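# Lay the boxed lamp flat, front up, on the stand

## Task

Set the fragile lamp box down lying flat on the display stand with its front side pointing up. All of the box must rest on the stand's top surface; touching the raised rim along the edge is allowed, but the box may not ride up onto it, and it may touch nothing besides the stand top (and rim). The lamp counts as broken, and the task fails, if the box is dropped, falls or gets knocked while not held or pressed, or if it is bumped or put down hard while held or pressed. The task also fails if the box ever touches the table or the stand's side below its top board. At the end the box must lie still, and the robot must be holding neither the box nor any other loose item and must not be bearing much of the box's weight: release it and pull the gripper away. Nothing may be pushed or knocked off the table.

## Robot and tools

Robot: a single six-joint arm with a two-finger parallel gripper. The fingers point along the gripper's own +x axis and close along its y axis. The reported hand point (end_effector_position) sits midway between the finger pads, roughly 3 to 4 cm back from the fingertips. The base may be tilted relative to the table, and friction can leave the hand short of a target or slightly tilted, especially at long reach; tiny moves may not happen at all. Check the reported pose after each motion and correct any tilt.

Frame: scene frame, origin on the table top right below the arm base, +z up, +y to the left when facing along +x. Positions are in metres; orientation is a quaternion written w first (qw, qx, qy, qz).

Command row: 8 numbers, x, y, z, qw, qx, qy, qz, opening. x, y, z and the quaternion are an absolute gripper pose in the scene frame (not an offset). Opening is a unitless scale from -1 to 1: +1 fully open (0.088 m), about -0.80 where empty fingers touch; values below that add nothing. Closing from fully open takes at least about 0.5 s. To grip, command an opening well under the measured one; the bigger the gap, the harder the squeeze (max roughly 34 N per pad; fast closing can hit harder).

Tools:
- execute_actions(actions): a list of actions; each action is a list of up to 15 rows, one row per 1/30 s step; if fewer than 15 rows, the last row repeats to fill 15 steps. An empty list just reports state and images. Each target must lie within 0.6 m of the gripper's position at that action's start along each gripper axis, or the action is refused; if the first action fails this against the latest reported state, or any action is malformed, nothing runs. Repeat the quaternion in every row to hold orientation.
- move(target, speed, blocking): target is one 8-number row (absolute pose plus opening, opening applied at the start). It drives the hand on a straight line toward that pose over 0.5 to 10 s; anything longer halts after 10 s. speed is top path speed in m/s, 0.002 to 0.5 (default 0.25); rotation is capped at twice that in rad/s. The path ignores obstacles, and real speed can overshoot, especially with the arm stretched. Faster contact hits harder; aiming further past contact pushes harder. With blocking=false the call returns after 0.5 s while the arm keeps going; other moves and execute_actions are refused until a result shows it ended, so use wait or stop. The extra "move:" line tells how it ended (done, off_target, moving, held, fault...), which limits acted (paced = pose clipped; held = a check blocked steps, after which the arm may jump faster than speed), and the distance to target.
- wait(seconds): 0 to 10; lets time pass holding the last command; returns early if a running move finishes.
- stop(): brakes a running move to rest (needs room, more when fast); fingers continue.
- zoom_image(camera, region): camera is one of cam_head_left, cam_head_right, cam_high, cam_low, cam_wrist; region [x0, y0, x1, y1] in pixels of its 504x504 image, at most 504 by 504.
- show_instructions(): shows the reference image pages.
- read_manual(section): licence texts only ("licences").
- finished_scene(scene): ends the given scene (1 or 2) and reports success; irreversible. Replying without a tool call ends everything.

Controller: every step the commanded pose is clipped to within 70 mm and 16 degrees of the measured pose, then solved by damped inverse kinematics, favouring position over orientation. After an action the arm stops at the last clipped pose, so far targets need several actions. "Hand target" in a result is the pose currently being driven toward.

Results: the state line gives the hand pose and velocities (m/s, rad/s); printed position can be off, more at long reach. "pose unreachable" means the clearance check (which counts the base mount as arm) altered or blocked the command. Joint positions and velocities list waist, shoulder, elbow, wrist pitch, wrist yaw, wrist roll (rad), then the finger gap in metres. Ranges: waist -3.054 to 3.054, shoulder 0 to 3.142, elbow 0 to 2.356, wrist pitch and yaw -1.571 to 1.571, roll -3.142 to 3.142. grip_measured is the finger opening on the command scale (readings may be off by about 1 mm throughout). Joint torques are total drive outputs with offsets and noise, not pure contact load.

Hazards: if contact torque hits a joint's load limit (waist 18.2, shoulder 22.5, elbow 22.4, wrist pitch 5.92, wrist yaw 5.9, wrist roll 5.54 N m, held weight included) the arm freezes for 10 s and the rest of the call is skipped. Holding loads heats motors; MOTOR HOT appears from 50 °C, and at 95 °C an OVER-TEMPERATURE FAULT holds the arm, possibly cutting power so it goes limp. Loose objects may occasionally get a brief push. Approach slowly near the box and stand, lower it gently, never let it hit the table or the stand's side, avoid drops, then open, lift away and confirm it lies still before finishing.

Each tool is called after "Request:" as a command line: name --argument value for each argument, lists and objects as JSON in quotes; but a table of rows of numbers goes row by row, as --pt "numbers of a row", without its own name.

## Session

Request:
show_instructions

Request:
execute_actions --actions '[]'

Reference images for this scene: manual page 1, manual page 2, manual page 3, manual page 4, manual page 5.

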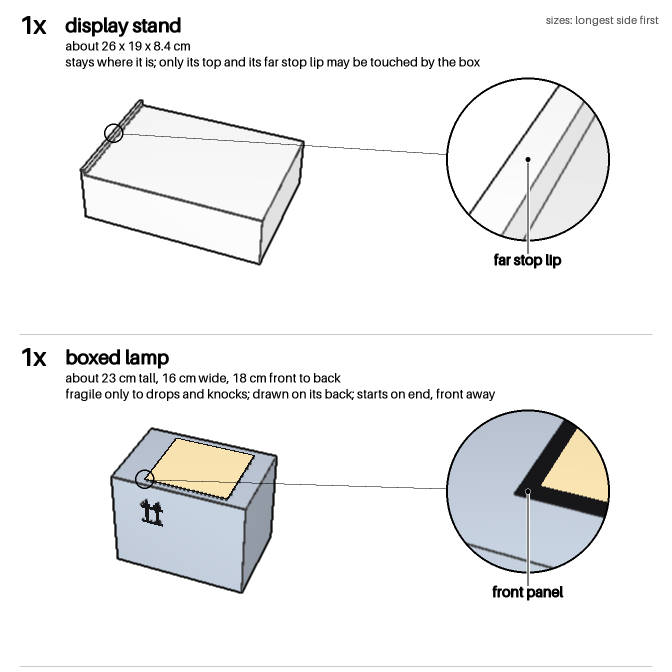

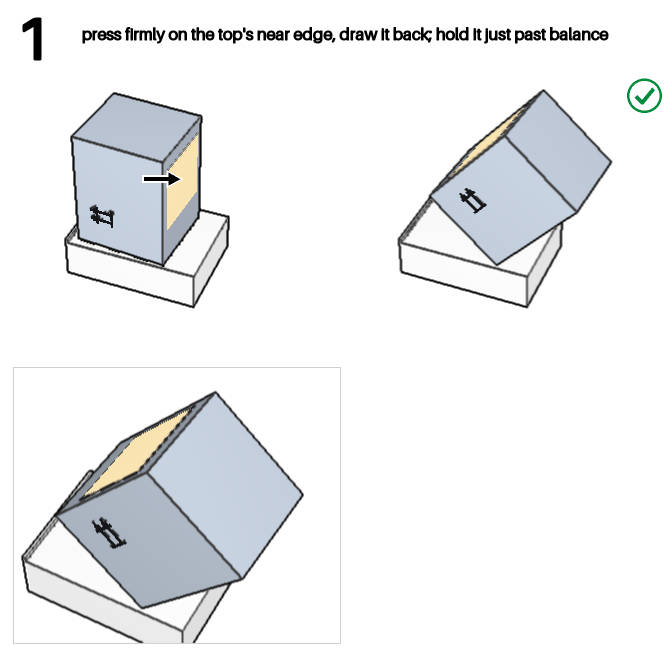

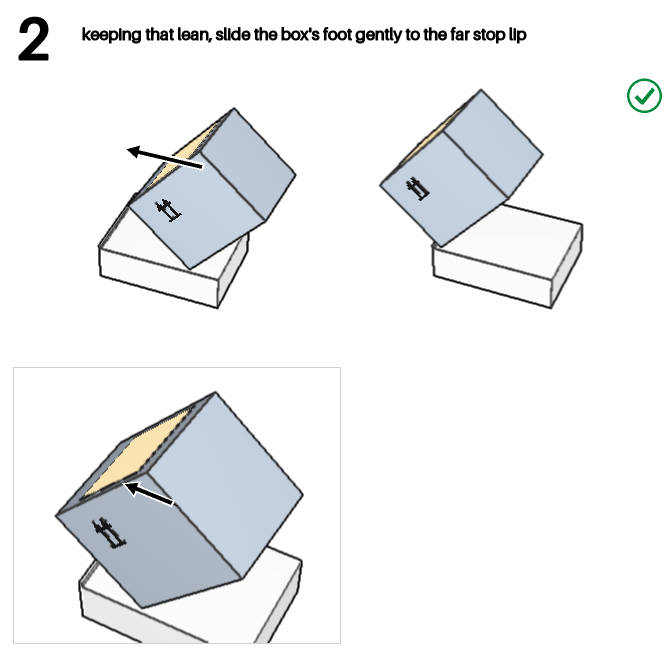

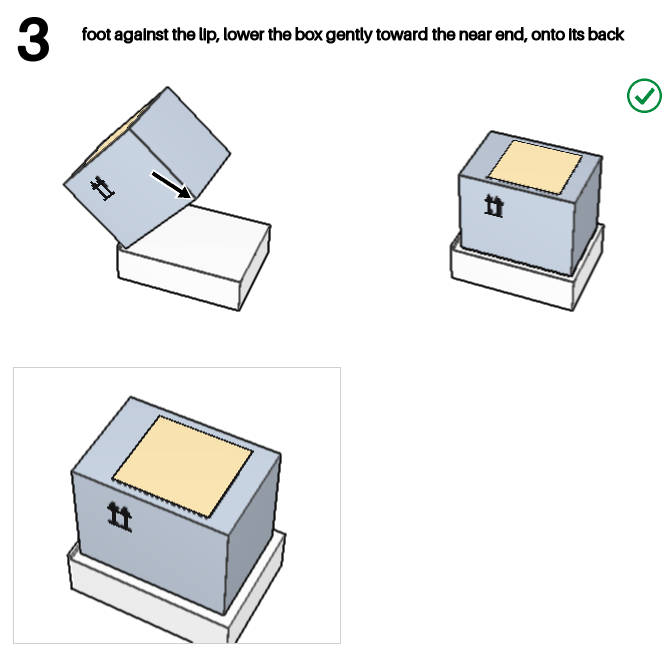

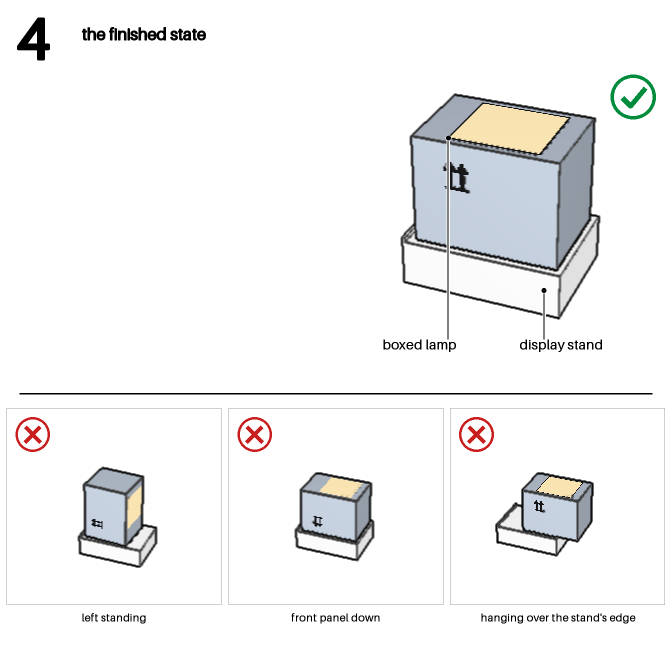

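Scene clock: 0.00 s.
end_effector_position=(+0.4292, -0.3439, +0.1447) grip_measured=+0.842 end_effector_quat_wxyz=(+0.132, +0.892, +0.053, -0.429) end_effector_velocity=(-0.000, +0.004, -0.001) end_effector_angular_velocity=(+0.011, -0.007, +0.021)
Joint positions: [-0.207  1.631  1.448 -0.327  0.288  1.984  0.08 ]
Joint velocities: [-0.002 -0.002 -0.007 -0.007 -0.022 -0.007 -0.   ]
Joint torques (N m, as the arm reports them, + toward a larger angle): no reading
Motor temperatures (°C, as the motors report them): [30 30 29 30 30 29]
Heat: hottest waist 30 °C (+0.0 °C/min).
Hand target: +0.429, -0.344, +0.145; +0.132, +0.892, +0.053, -0.429
camera_calibration (this result's frames):
cam_wrist: T_world_to_cam=[[-0.220747, 0.947518, -0.23126, 0.465907], [0.460933, 0.310308, 0.831414, -0.184021], [0.859542, 0.0769371, -0.505241, -0.196382], [0, 0, 0, 1]] pos_world=[0.356467, -0.369242, 0.161523]

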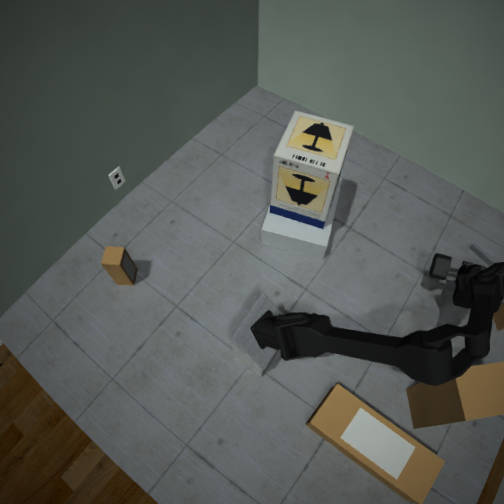

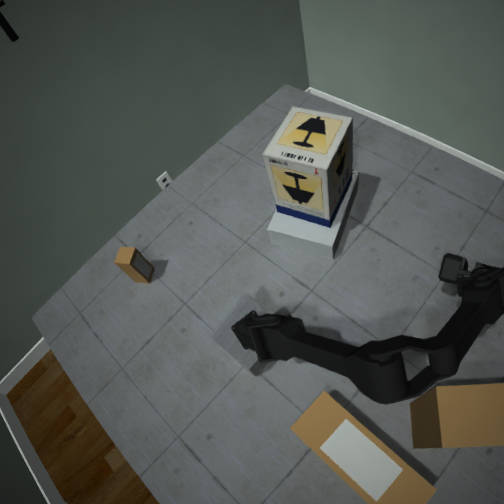

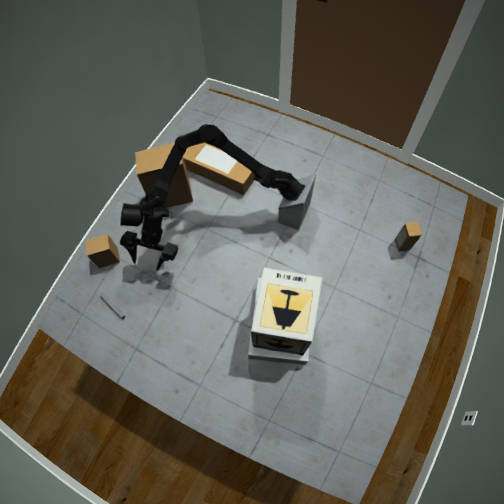

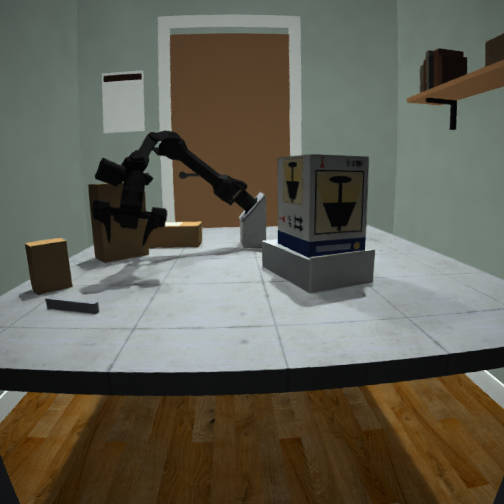

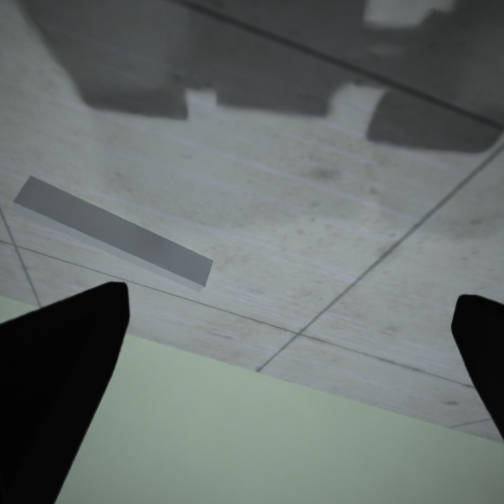

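Request:
move --target '[0.36,-0.17,0.39,0.906,0,0.42,0,0.7]' --speed 0.4

Request:
move --target '[0.322,0.122,0.372,0.876,-0.072,0.456,0.138,0.7]'

Request:
zoom_image --camera "cam_high" --region '[220,245,346,371]'

Scene clock: 7.67 s.
end_effector_position=(+0.3582, -0.1714, +0.3864) grip_measured=+0.700 end_effector_quat_wxyz=(+0.907, +0.004, +0.421, -0.001) end_effector_velocity=(-0.002, -0.004, -0.001) end_effector_angular_velocity=(-0.017, +0.009, +0.007)
Joint positions: [ 0.769  1.531  1.562 -1.091  1.    -0.022  0.073]
Joint velocities: [-0.002 -0.002  0.007 -0.022  0.007 -0.007  0.   ]
Joint torques (N m, as the arm reports them, + toward a larger angle): [ 4.02 -0.85  3.15  1.1   0.09 -0.2 ]
Motor temperatures (°C, as the motors report them): [30 30 29 30 30 29]
Heat: hottest waist 30 °C (+0.0 °C/min).
Hand target: +0.359, -0.171, +0.388; +0.908, +0.001, +0.420, -0.000
Off the commanded pose: 0.004 m, 1 deg.
move: done
camera_calibration (this result's frames):
cam_wrist: T_world_to_cam=[[0.0388852, -0.999244, -0.000155155, -0.173308], [-0.946205, -0.0367713, -0.32147, 0.484303], [0.321221, 0.0126472, -0.94692, 0.325989], [0, 0, 0, 1]] pos_world=[0.360275, -0.159491, 0.464347]

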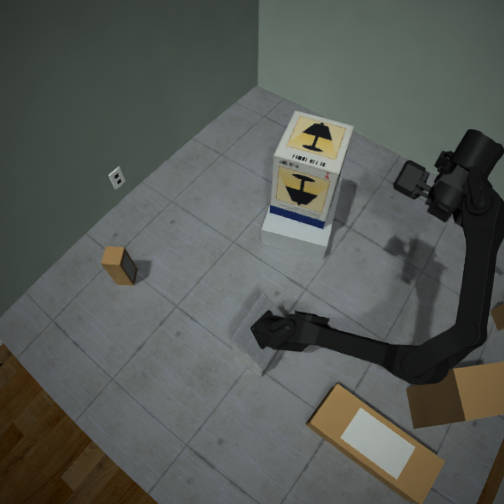

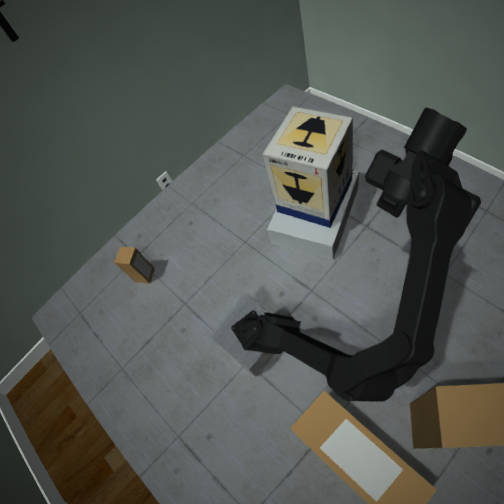

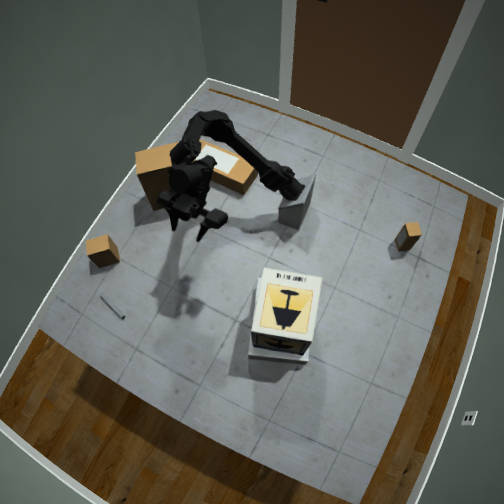

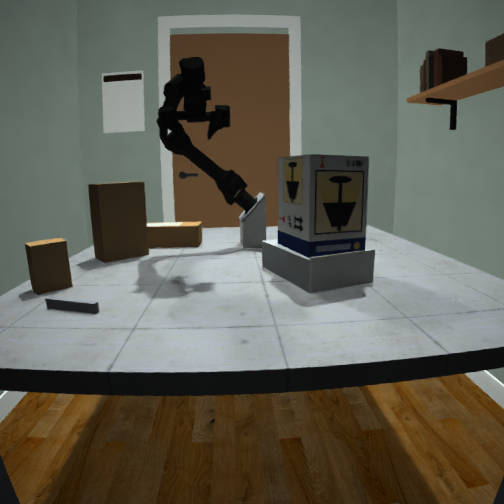

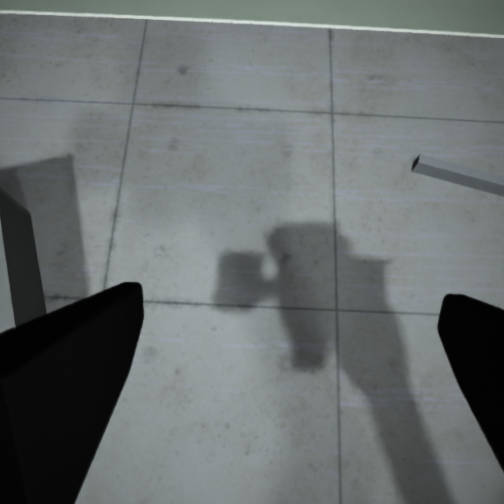

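Scene clock: 9.43 s.
end_effector_position=(+0.3225, +0.1205, +0.3725) grip_measured=+0.700 end_effector_quat_wxyz=(+0.876, -0.076, +0.455, +0.139) end_effector_velocity=(-0.002, -0.003, -0.003) end_effector_angular_velocity=(-0.026, +0.010, +0.030)
Joint positions: [ 1.157  2.162  1.583 -1.097  0.868  0.436  0.073]
Joint velocities: [-0.002 -0.002 -0.002 -0.022 -0.007 -0.022 -0.   ]
Joint torques (N m, as the arm reports them, + toward a larger angle): [ 4.11 -4.72  4.76  1.17  0.12  0.2 ]
Motor temperatures (°C, as the motors report them): [31 30 29 30 30 29]
Heat: hottest waist 31 °C (+6.4 °C/min).
Hand target: +0.323, +0.122, +0.373; +0.876, -0.072, +0.456, +0.138
Off the commanded pose: 0.002 m, 0 deg.
move: done
camera_calibration (this result's frames):
cam_wrist: T_world_to_cam=[[0.354758, -0.934922, 0.00816493, 0.00704044], [-0.908356, -0.34672, -0.233828, 0.449197], [0.221442, 0.0755359, -0.972244, 0.354656], [0, 0, 0, 1]] pos_world=[0.326997, 0.135539, 0.449789]

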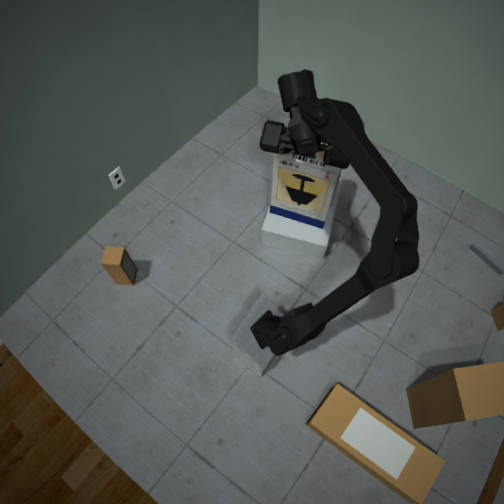

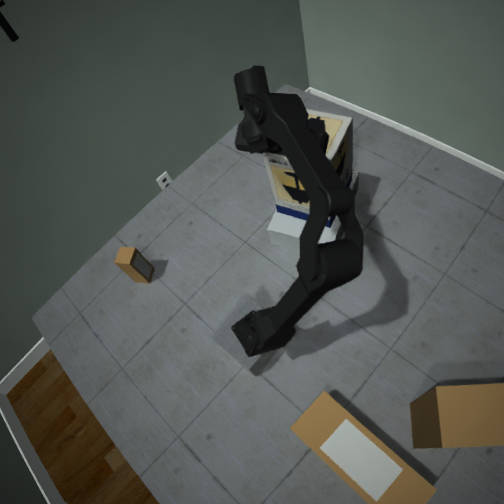

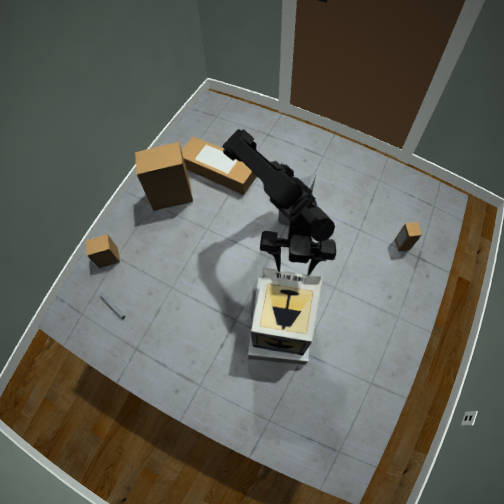

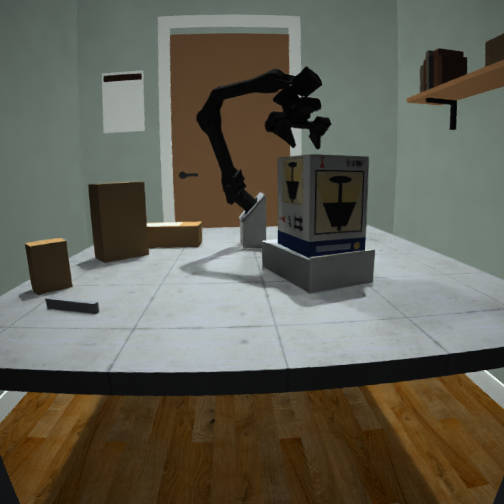

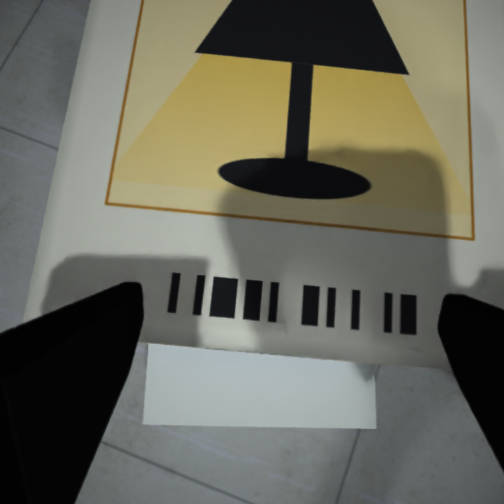

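Region (220, 245, 346, 371) of cam_high's 504x504 image, scaled by 4.000, with more detail than that image has.

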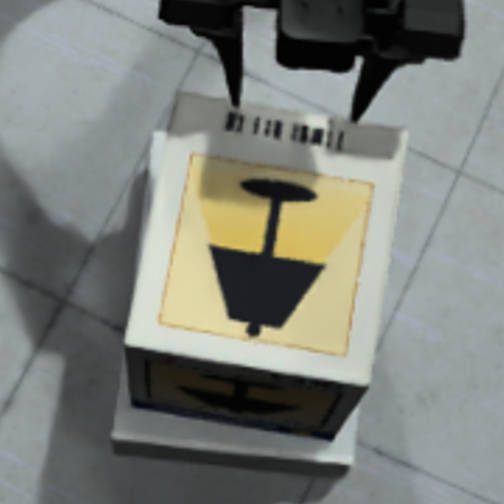

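Request:
execute_actions --actions '[[[0.321,0.117,0.356,0.879,-0.06,0.458,0.116,0.7]],[[0.321,0.117,0.346,0.879,-0.06,0.458,0.116,0.7]],[[0.321,0.117,0.336,0.879,-0.06,0.458,0.116,0.7]],[[0.321,0.117,0.32,0.879,-0.06,0.458,0.116,0.7]],[[0.32,0.1165,0.302,0.879,-0.06,0.458,0.116,0.7]],[[0.314,0.115,0.298,0.879,-0.06,0.458,0.116,0.7]],[[0.307,0.113,0.298,0.879,-0.06,0.458,0.116,0.7]],[[0.3,0.111,0.298,0.879,-0.06,0.458,0.116,0.7]]]'

Scene clock: 17.37 s.
end_effector_position=(+0.3034, +0.1163, +0.3387) grip_measured=+0.698 end_effector_quat_wxyz=(+0.902, -0.037, +0.413, +0.122) end_effector_velocity=(-0.004, -0.000, -0.001) end_effector_angular_velocity=(+0.003, +0.017, +0.018)
Joint positions: [ 1.166  2.005  1.227 -0.758  0.918  0.406  0.073]
Joint velocities: [ 0.002 -0.007 -0.002 -0.022 -0.022  0.007 -0.   ]
Joint torques (N m, as the arm reports them, + toward a larger angle): [-0.21 -1.69 -1.6  -0.77 -0.61  0.79]
Motor temperatures (°C, as the motors report them): [31 31 30 30 30 29]
Heat: hottest waist 31 °C (+3.5 °C/min).
Hand target: +0.299, +0.111, +0.300; +0.879, -0.060, +0.458, +0.116
Off the commanded pose: 0.041 m, 6 deg.
camera_calibration (this result's frames):
cam_wrist: T_world_to_cam=[[0.294924, -0.955151, -0.0265769, 0.0424911], [-0.902177, -0.269188, -0.337068, 0.446587], [0.314796, 0.123386, -0.941105, 0.28193], [0, 0, 0, 1]] pos_world=[0.301618, 0.126015, 0.416985]

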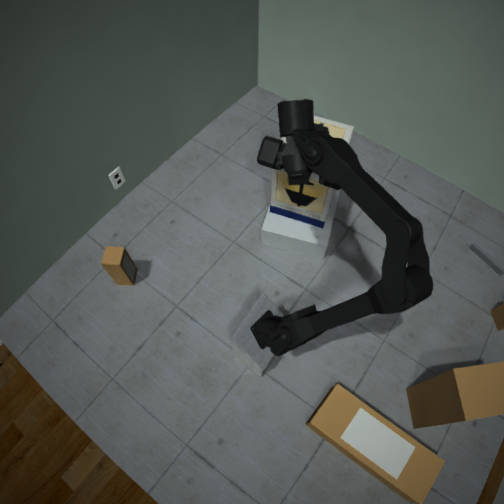

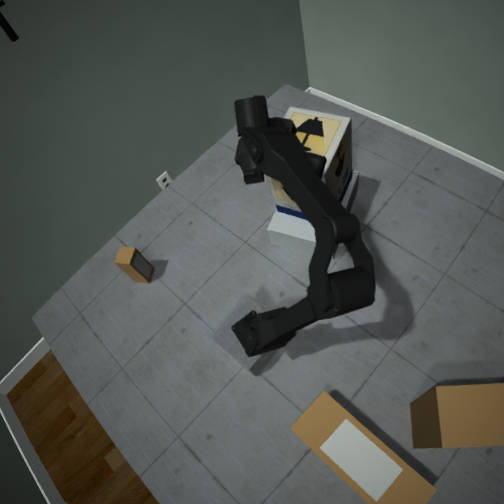

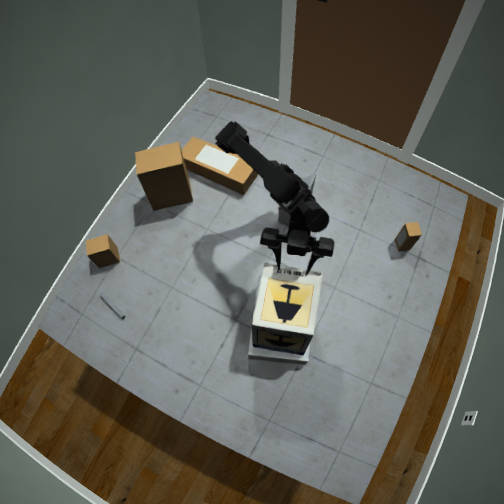

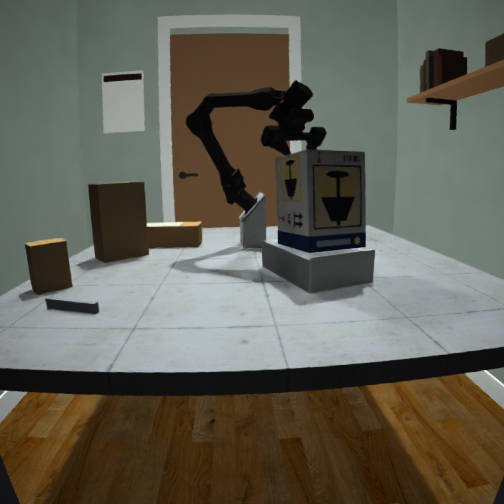

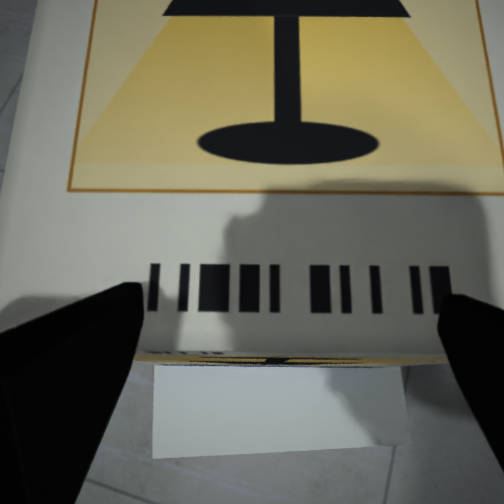

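Request:
execute_actions --actions '[[[0.292,0.109,0.3,0.879,-0.06,0.458,0.116,0.7]],[[0.284,0.107,0.303,0.879,-0.06,0.458,0.116,0.7]],[[0.276,0.105,0.306,0.879,-0.06,0.458,0.116,0.7]],[[0.268,0.103,0.308,0.879,-0.06,0.458,0.116,0.7]],[[0.26,0.101,0.308,0.879,-0.06,0.458,0.116,0.7]],[[0.252,0.0985,0.308,0.879,-0.06,0.458,0.116,0.7]],[[0.244,0.0965,0.308,0.879,-0.06,0.458,0.116,0.7]],[[0.238,0.095,0.308,0.879,-0.06,0.458,0.116,0.7]],[[0.238,0.095,0.308,0.879,-0.06,0.458,0.116,0.7]]]'

Scene clock: 25.13 s.
end_effector_position=(+0.2402, +0.0983, +0.3276) grip_measured=+0.699 end_effector_quat_wxyz=(+0.892, -0.048, +0.434, +0.121) end_effector_velocity=(+0.001, -0.002, +0.001) end_effector_angular_velocity=(-0.010, -0.004, +0.001)
Joint positions: [ 1.293  1.91   1.102 -0.965  0.889  0.657  0.073]
Joint velocities: [-0.002 -0.002  0.002 -0.007  0.007 -0.007  0.   ]
Joint torques (N m, as the arm reports them, + toward a larger angle): [ 0.84 -2.17  0.69  0.43 -0.41  0.42]
Motor temperatures (°C, as the motors report them): [31 30 29 30 30 29]
Heat: hottest waist 31 °C (+2.4 °C/min).
Hand target: +0.238, +0.095, +0.309; +0.879, -0.060, +0.458, +0.116
Off the commanded pose: 0.020 m, 3 deg.
camera_calibration (this result's frames):
cam_wrist: T_world_to_cam=[[0.300135, -0.953798, -0.0137269, 0.038024], [-0.914054, -0.283454, -0.290103, 0.369912], [0.272809, 0.0996173, -0.956897, 0.311131], [0, 0, 0, 1]] pos_world=[0.241828, 0.110126, 0.405555]

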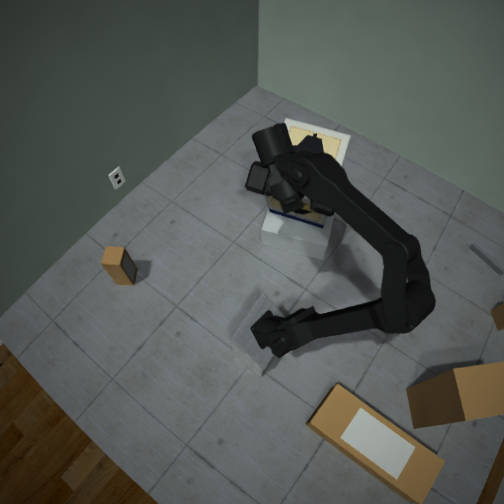

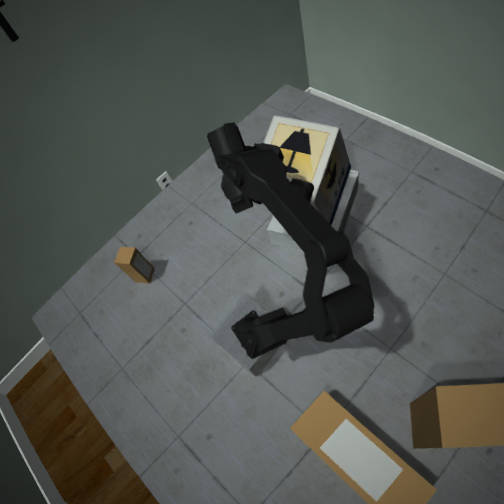

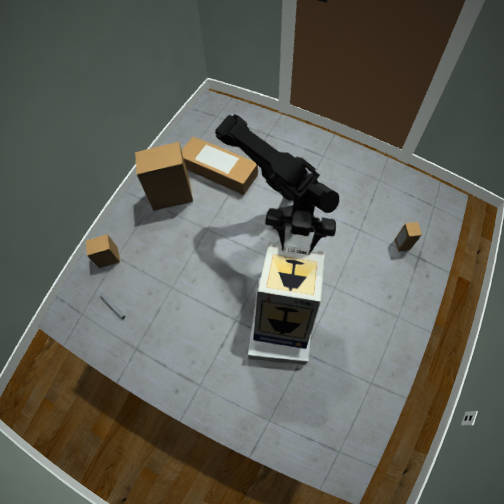

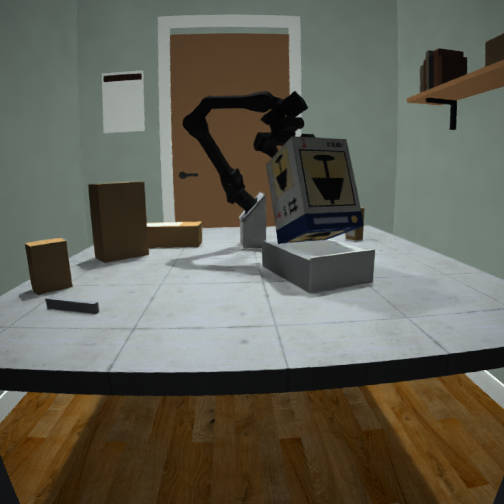

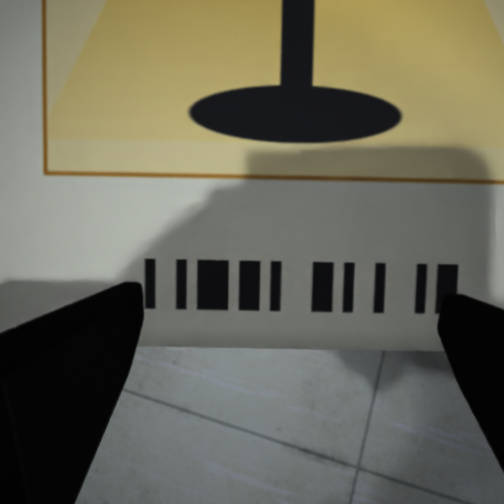

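Request:
execute_actions --actions '[[[0.232,0.0935,0.307,0.879,-0.06,0.458,0.116,0.7]],[[0.226,0.092,0.305,0.879,-0.06,0.458,0.116,0.7]],[[0.226,0.092,0.304,0.879,-0.06,0.458,0.116,0.7]]]'

Scene clock: 29.27 s.
end_effector_position=(+0.2262, +0.0949, +0.3154) grip_measured=+0.700 end_effector_quat_wxyz=(+0.885, -0.050, +0.447, +0.122) end_effector_velocity=(-0.002, -0.004, -0.002) end_effector_angular_velocity=(-0.016, +0.011, +0.014)
Joint positions: [ 1.31   1.89   1.049 -0.983  0.864  0.705  0.073]
Joint velocities: [-0.002 -0.007 -0.002 -0.022 -0.007 -0.007 -0.   ]
Joint torques (N m, as the arm reports them, + toward a larger angle): [ 1.35 -2.6   2.09  0.99  0.2   0.06]
Motor temperatures (°C, as the motors report them): [30 30 29 30 30 29]
Heat: hottest waist 30 °C (+0.0 °C/min).
Hand target: +0.226, +0.092, +0.304; +0.879, -0.060, +0.458, +0.116
Off the commanded pose: 0.012 m, 2 deg.
camera_calibration (this result's frames):
cam_wrist: T_world_to_cam=[[0.303967, -0.952537, -0.0166707, 0.0387778], [-0.920745, -0.289239, -0.261856, 0.34569], [0.244606, 0.094945, -0.964963, 0.312986], [0, 0, 0, 1]] pos_world=[0.229947, 0.107208, 0.393187]

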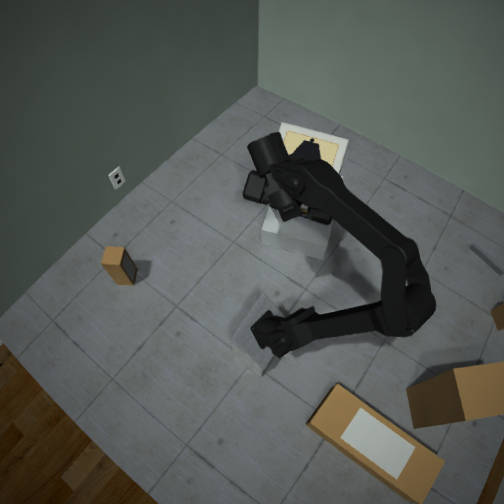

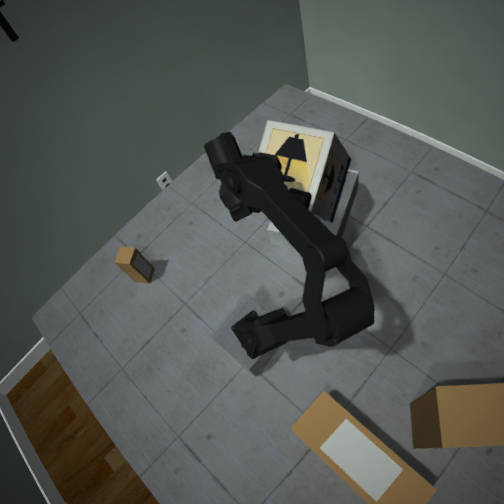

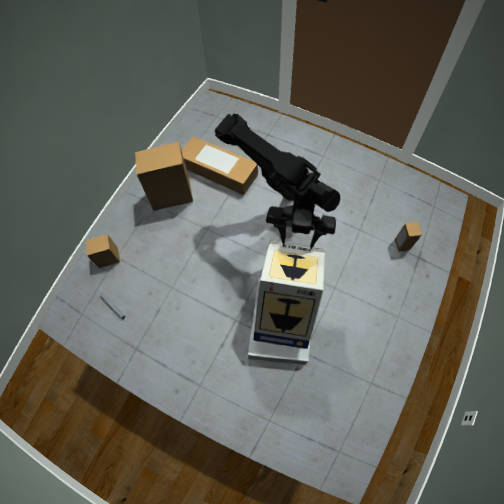

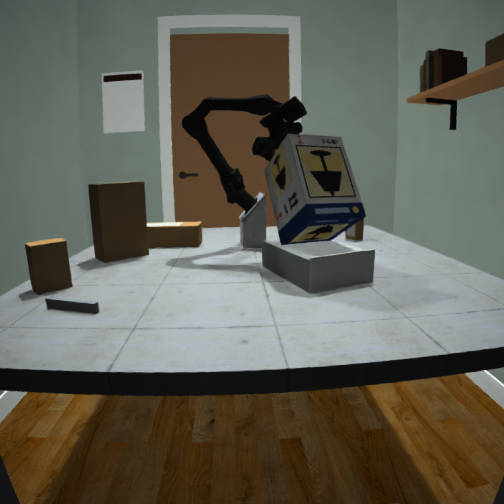

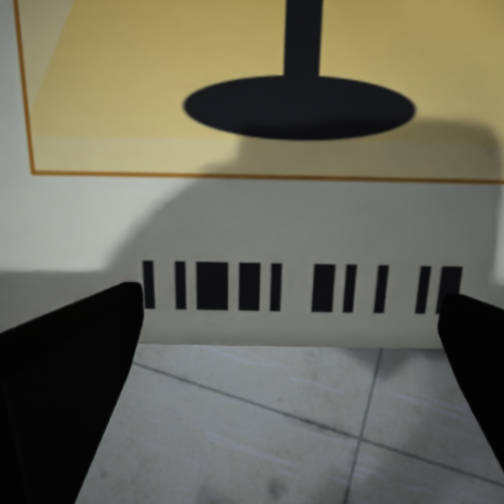

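Request:
execute_actions --actions '[[[0.23,0.093,0.305,0.879,-0.06,0.458,0.116,0.7]],[[0.235,0.0945,0.305,0.879,-0.062,0.458,0.119,0.7]],[[0.241,0.096,0.305,0.878,-0.063,0.458,0.122,0.7]],[[0.248,0.098,0.305,0.878,-0.065,0.457,0.125,0.7]],[[0.255,0.1,0.305,0.878,-0.066,0.457,0.128,0.7]],[[0.262,0.102,0.305,0.877,-0.068,0.457,0.131,0.7]],[[0.269,0.104,0.305,0.877,-0.07,0.457,0.134,0.7]],[[0.276,0.106,0.305,0.876,-0.071,0.456,0.137,0.7]],[[0.283,0.108,0.305,0.876,-0.073,0.456,0.14,0.7]],[[0.29,0.11,0.305,0.875,-0.074,0.456,0.143,0.7]],[[0.297,0.112,0.305,0.875,-0.076,0.456,0.146,0.7]]]'

Request:
zoom_image --camera "cam_low" --region '[220,100,420,300]'

Scene clock: 38.97 s.
end_effector_position=(+0.2942, +0.1110, +0.3104) grip_measured=+0.700 end_effector_quat_wxyz=(+0.878, -0.073, +0.449, +0.147) end_effector_velocity=(-0.001, +0.000, -0.003) end_effector_angular_velocity=(-0.009, +0.009, +0.014)
Joint positions: [ 1.127  1.996  1.173 -0.787  0.862  0.362  0.073]
Joint velocities: [-0.002  0.002 -0.002 -0.007 -0.007 -0.007 -0.   ]
Joint torques (N m, as the arm reports them, + toward a larger angle): [ 2.89 -2.8   4.27  1.44  0.07 -0.21]
Motor temperatures (°C, as the motors report them): [30 30 30 30 30 29]
Heat: hottest waist 30 °C (+0.0 °C/min).
Hand target: +0.297, +0.112, +0.305; +0.875, -0.076, +0.456, +0.146
Off the commanded pose: 0.006 m, 1 deg.
camera_calibration (this result's frames):
cam_wrist: T_world_to_cam=[[0.366113, -0.93057, -0.000780851, 0.00766713], [-0.901353, -0.354409, -0.248911, 0.409215], [0.231352, 0.0918331, -0.968526, 0.295337], [0, 0, 0, 1]] pos_world=[0.297713, 0.125043, 0.387905]

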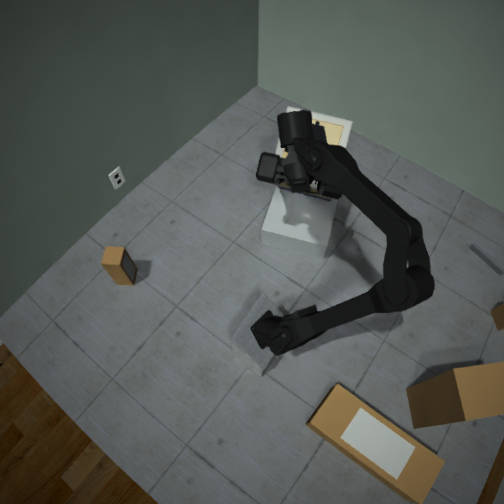

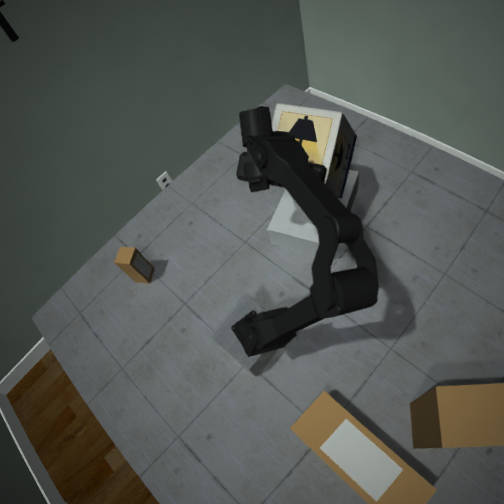

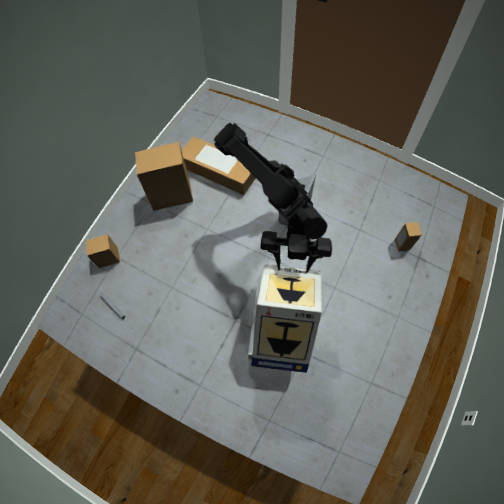

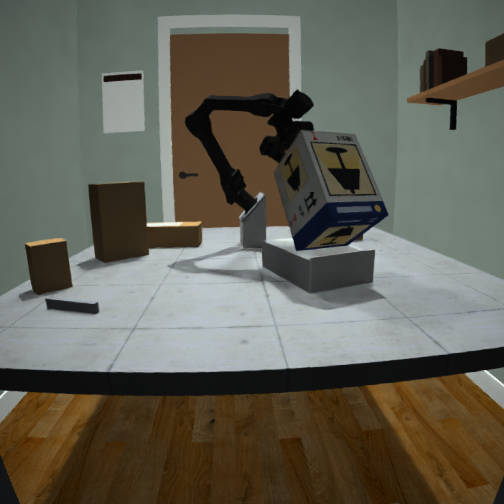

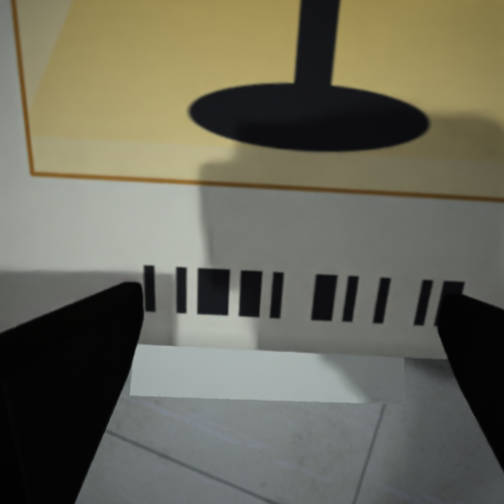

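Region (220, 100, 420, 300) of cam_low's 504x504 image, scaled by 2.520, with more detail than that image has.

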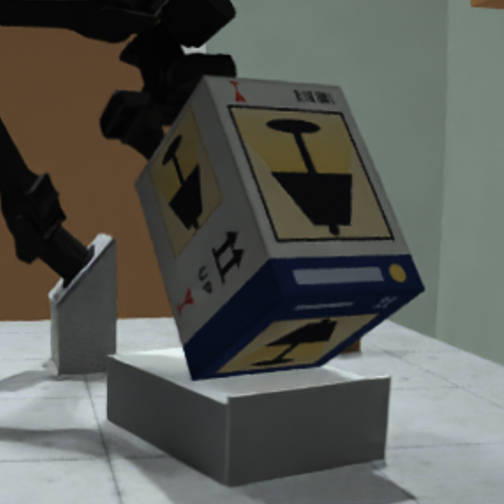

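Request:
execute_actions --actions '[[[0.304,0.1145,0.304,0.875,-0.076,0.456,0.146,0.7]],[[0.311,0.117,0.304,0.875,-0.076,0.456,0.146,0.7]],[[0.318,0.1195,0.303,0.875,-0.076,0.456,0.146,0.7]],[[0.325,0.122,0.303,0.875,-0.076,0.456,0.146,0.7]],[[0.332,0.1245,0.302,0.875,-0.076,0.456,0.146,0.7]],[[0.339,0.127,0.301,0.875,-0.076,0.456,0.146,0.7]],[[0.345,0.129,0.3,0.875,-0.076,0.456,0.146,0.7]],[[0.35,0.131,0.298,0.875,-0.076,0.456,0.146,0.7]],[[0.354,0.132,0.296,0.875,-0.076,0.456,0.146,0.7]],[[0.358,0.1335,0.294,0.875,-0.076,0.456,0.146,0.7]],[[0.361,0.1345,0.292,0.875,-0.076,0.456,0.146,0.7]]]'

Request:
zoom_image --camera "cam_low" --region '[220,100,420,300]'

Scene clock: 48.30 s.
end_effector_position=(+0.3573, +0.1335, +0.3003) grip_measured=+0.700 end_effector_quat_wxyz=(+0.879, -0.073, +0.448, +0.148) end_effector_velocity=(+0.002, +0.000, +0.001) end_effector_angular_velocity=(+0.010, -0.002, +0.002)
Joint positions: [ 1.005  2.157  1.334 -0.642  0.856  0.17   0.073]
Joint velocities: [-0.002 -0.002  0.002  0.007 -0.007 -0.007  0.   ]
Joint torques (N m, as the arm reports them, + toward a larger angle): [ 3.52 -3.7   4.49  1.66  0.05 -0.15]
Motor temperatures (°C, as the motors report them): [31 30 30 30 30 29]
Heat: hottest waist 31 °C (+1.2 °C/min).
Hand target: +0.361, +0.134, +0.292; +0.875, -0.076, +0.456, +0.146
Off the commanded pose: 0.009 m, 1 deg.
camera_calibration (this result's frames):
cam_wrist: T_world_to_cam=[[0.368905, -0.929466, -0.0014051, 0.00455754], [-0.899793, -0.356748, -0.251202, 0.471946], [0.232983, 0.093934, -0.967934, 0.26788], [0, 0, 0, 1]] pos_world=[0.360562, 0.147439, 0.37785]

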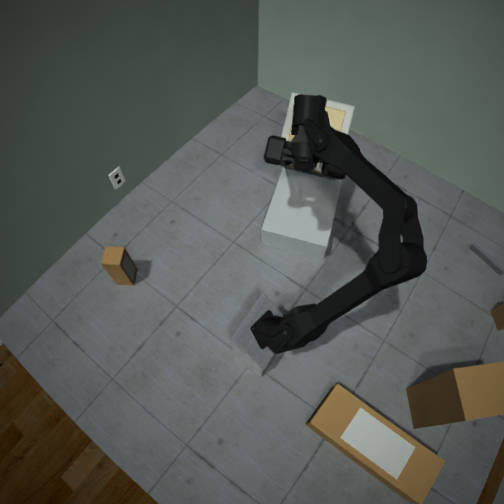

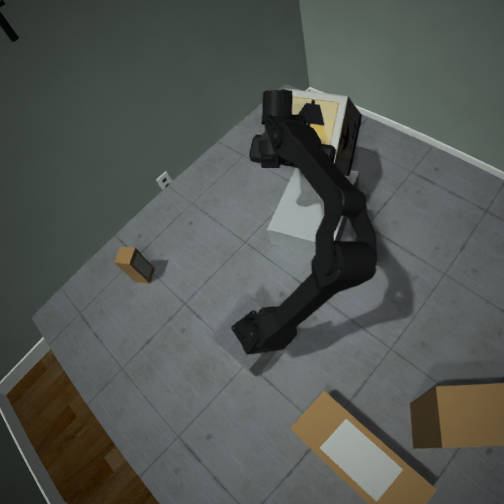

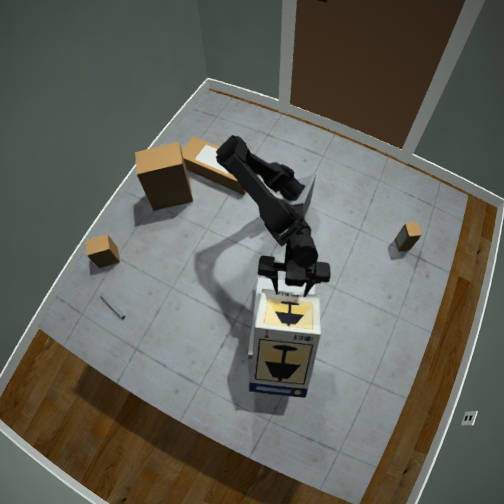

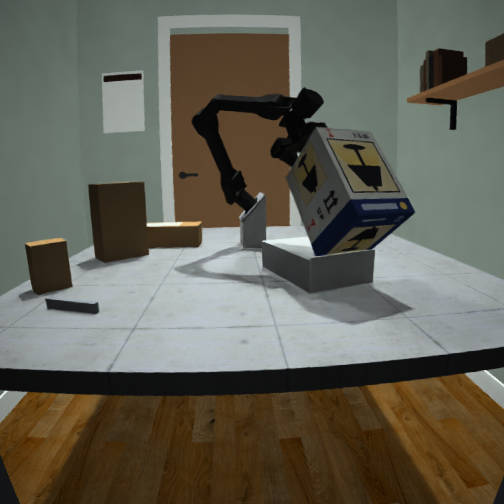

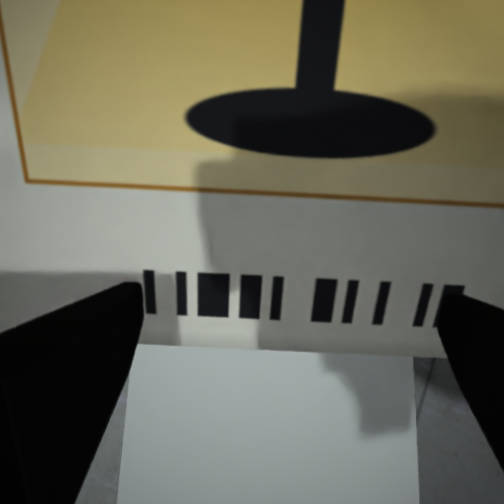

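Region (220, 100, 420, 300) of cam_low's 504x504 image, scaled by 2.520, with more detail than that image has.

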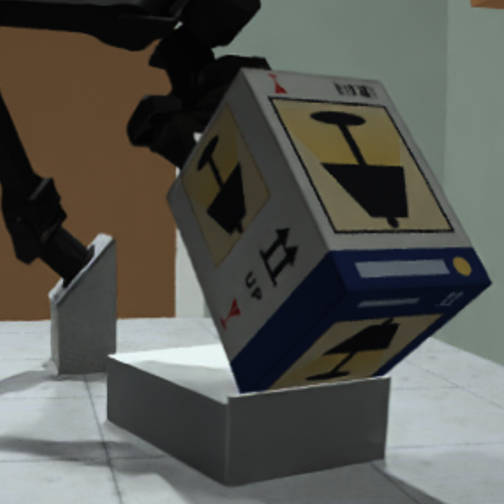

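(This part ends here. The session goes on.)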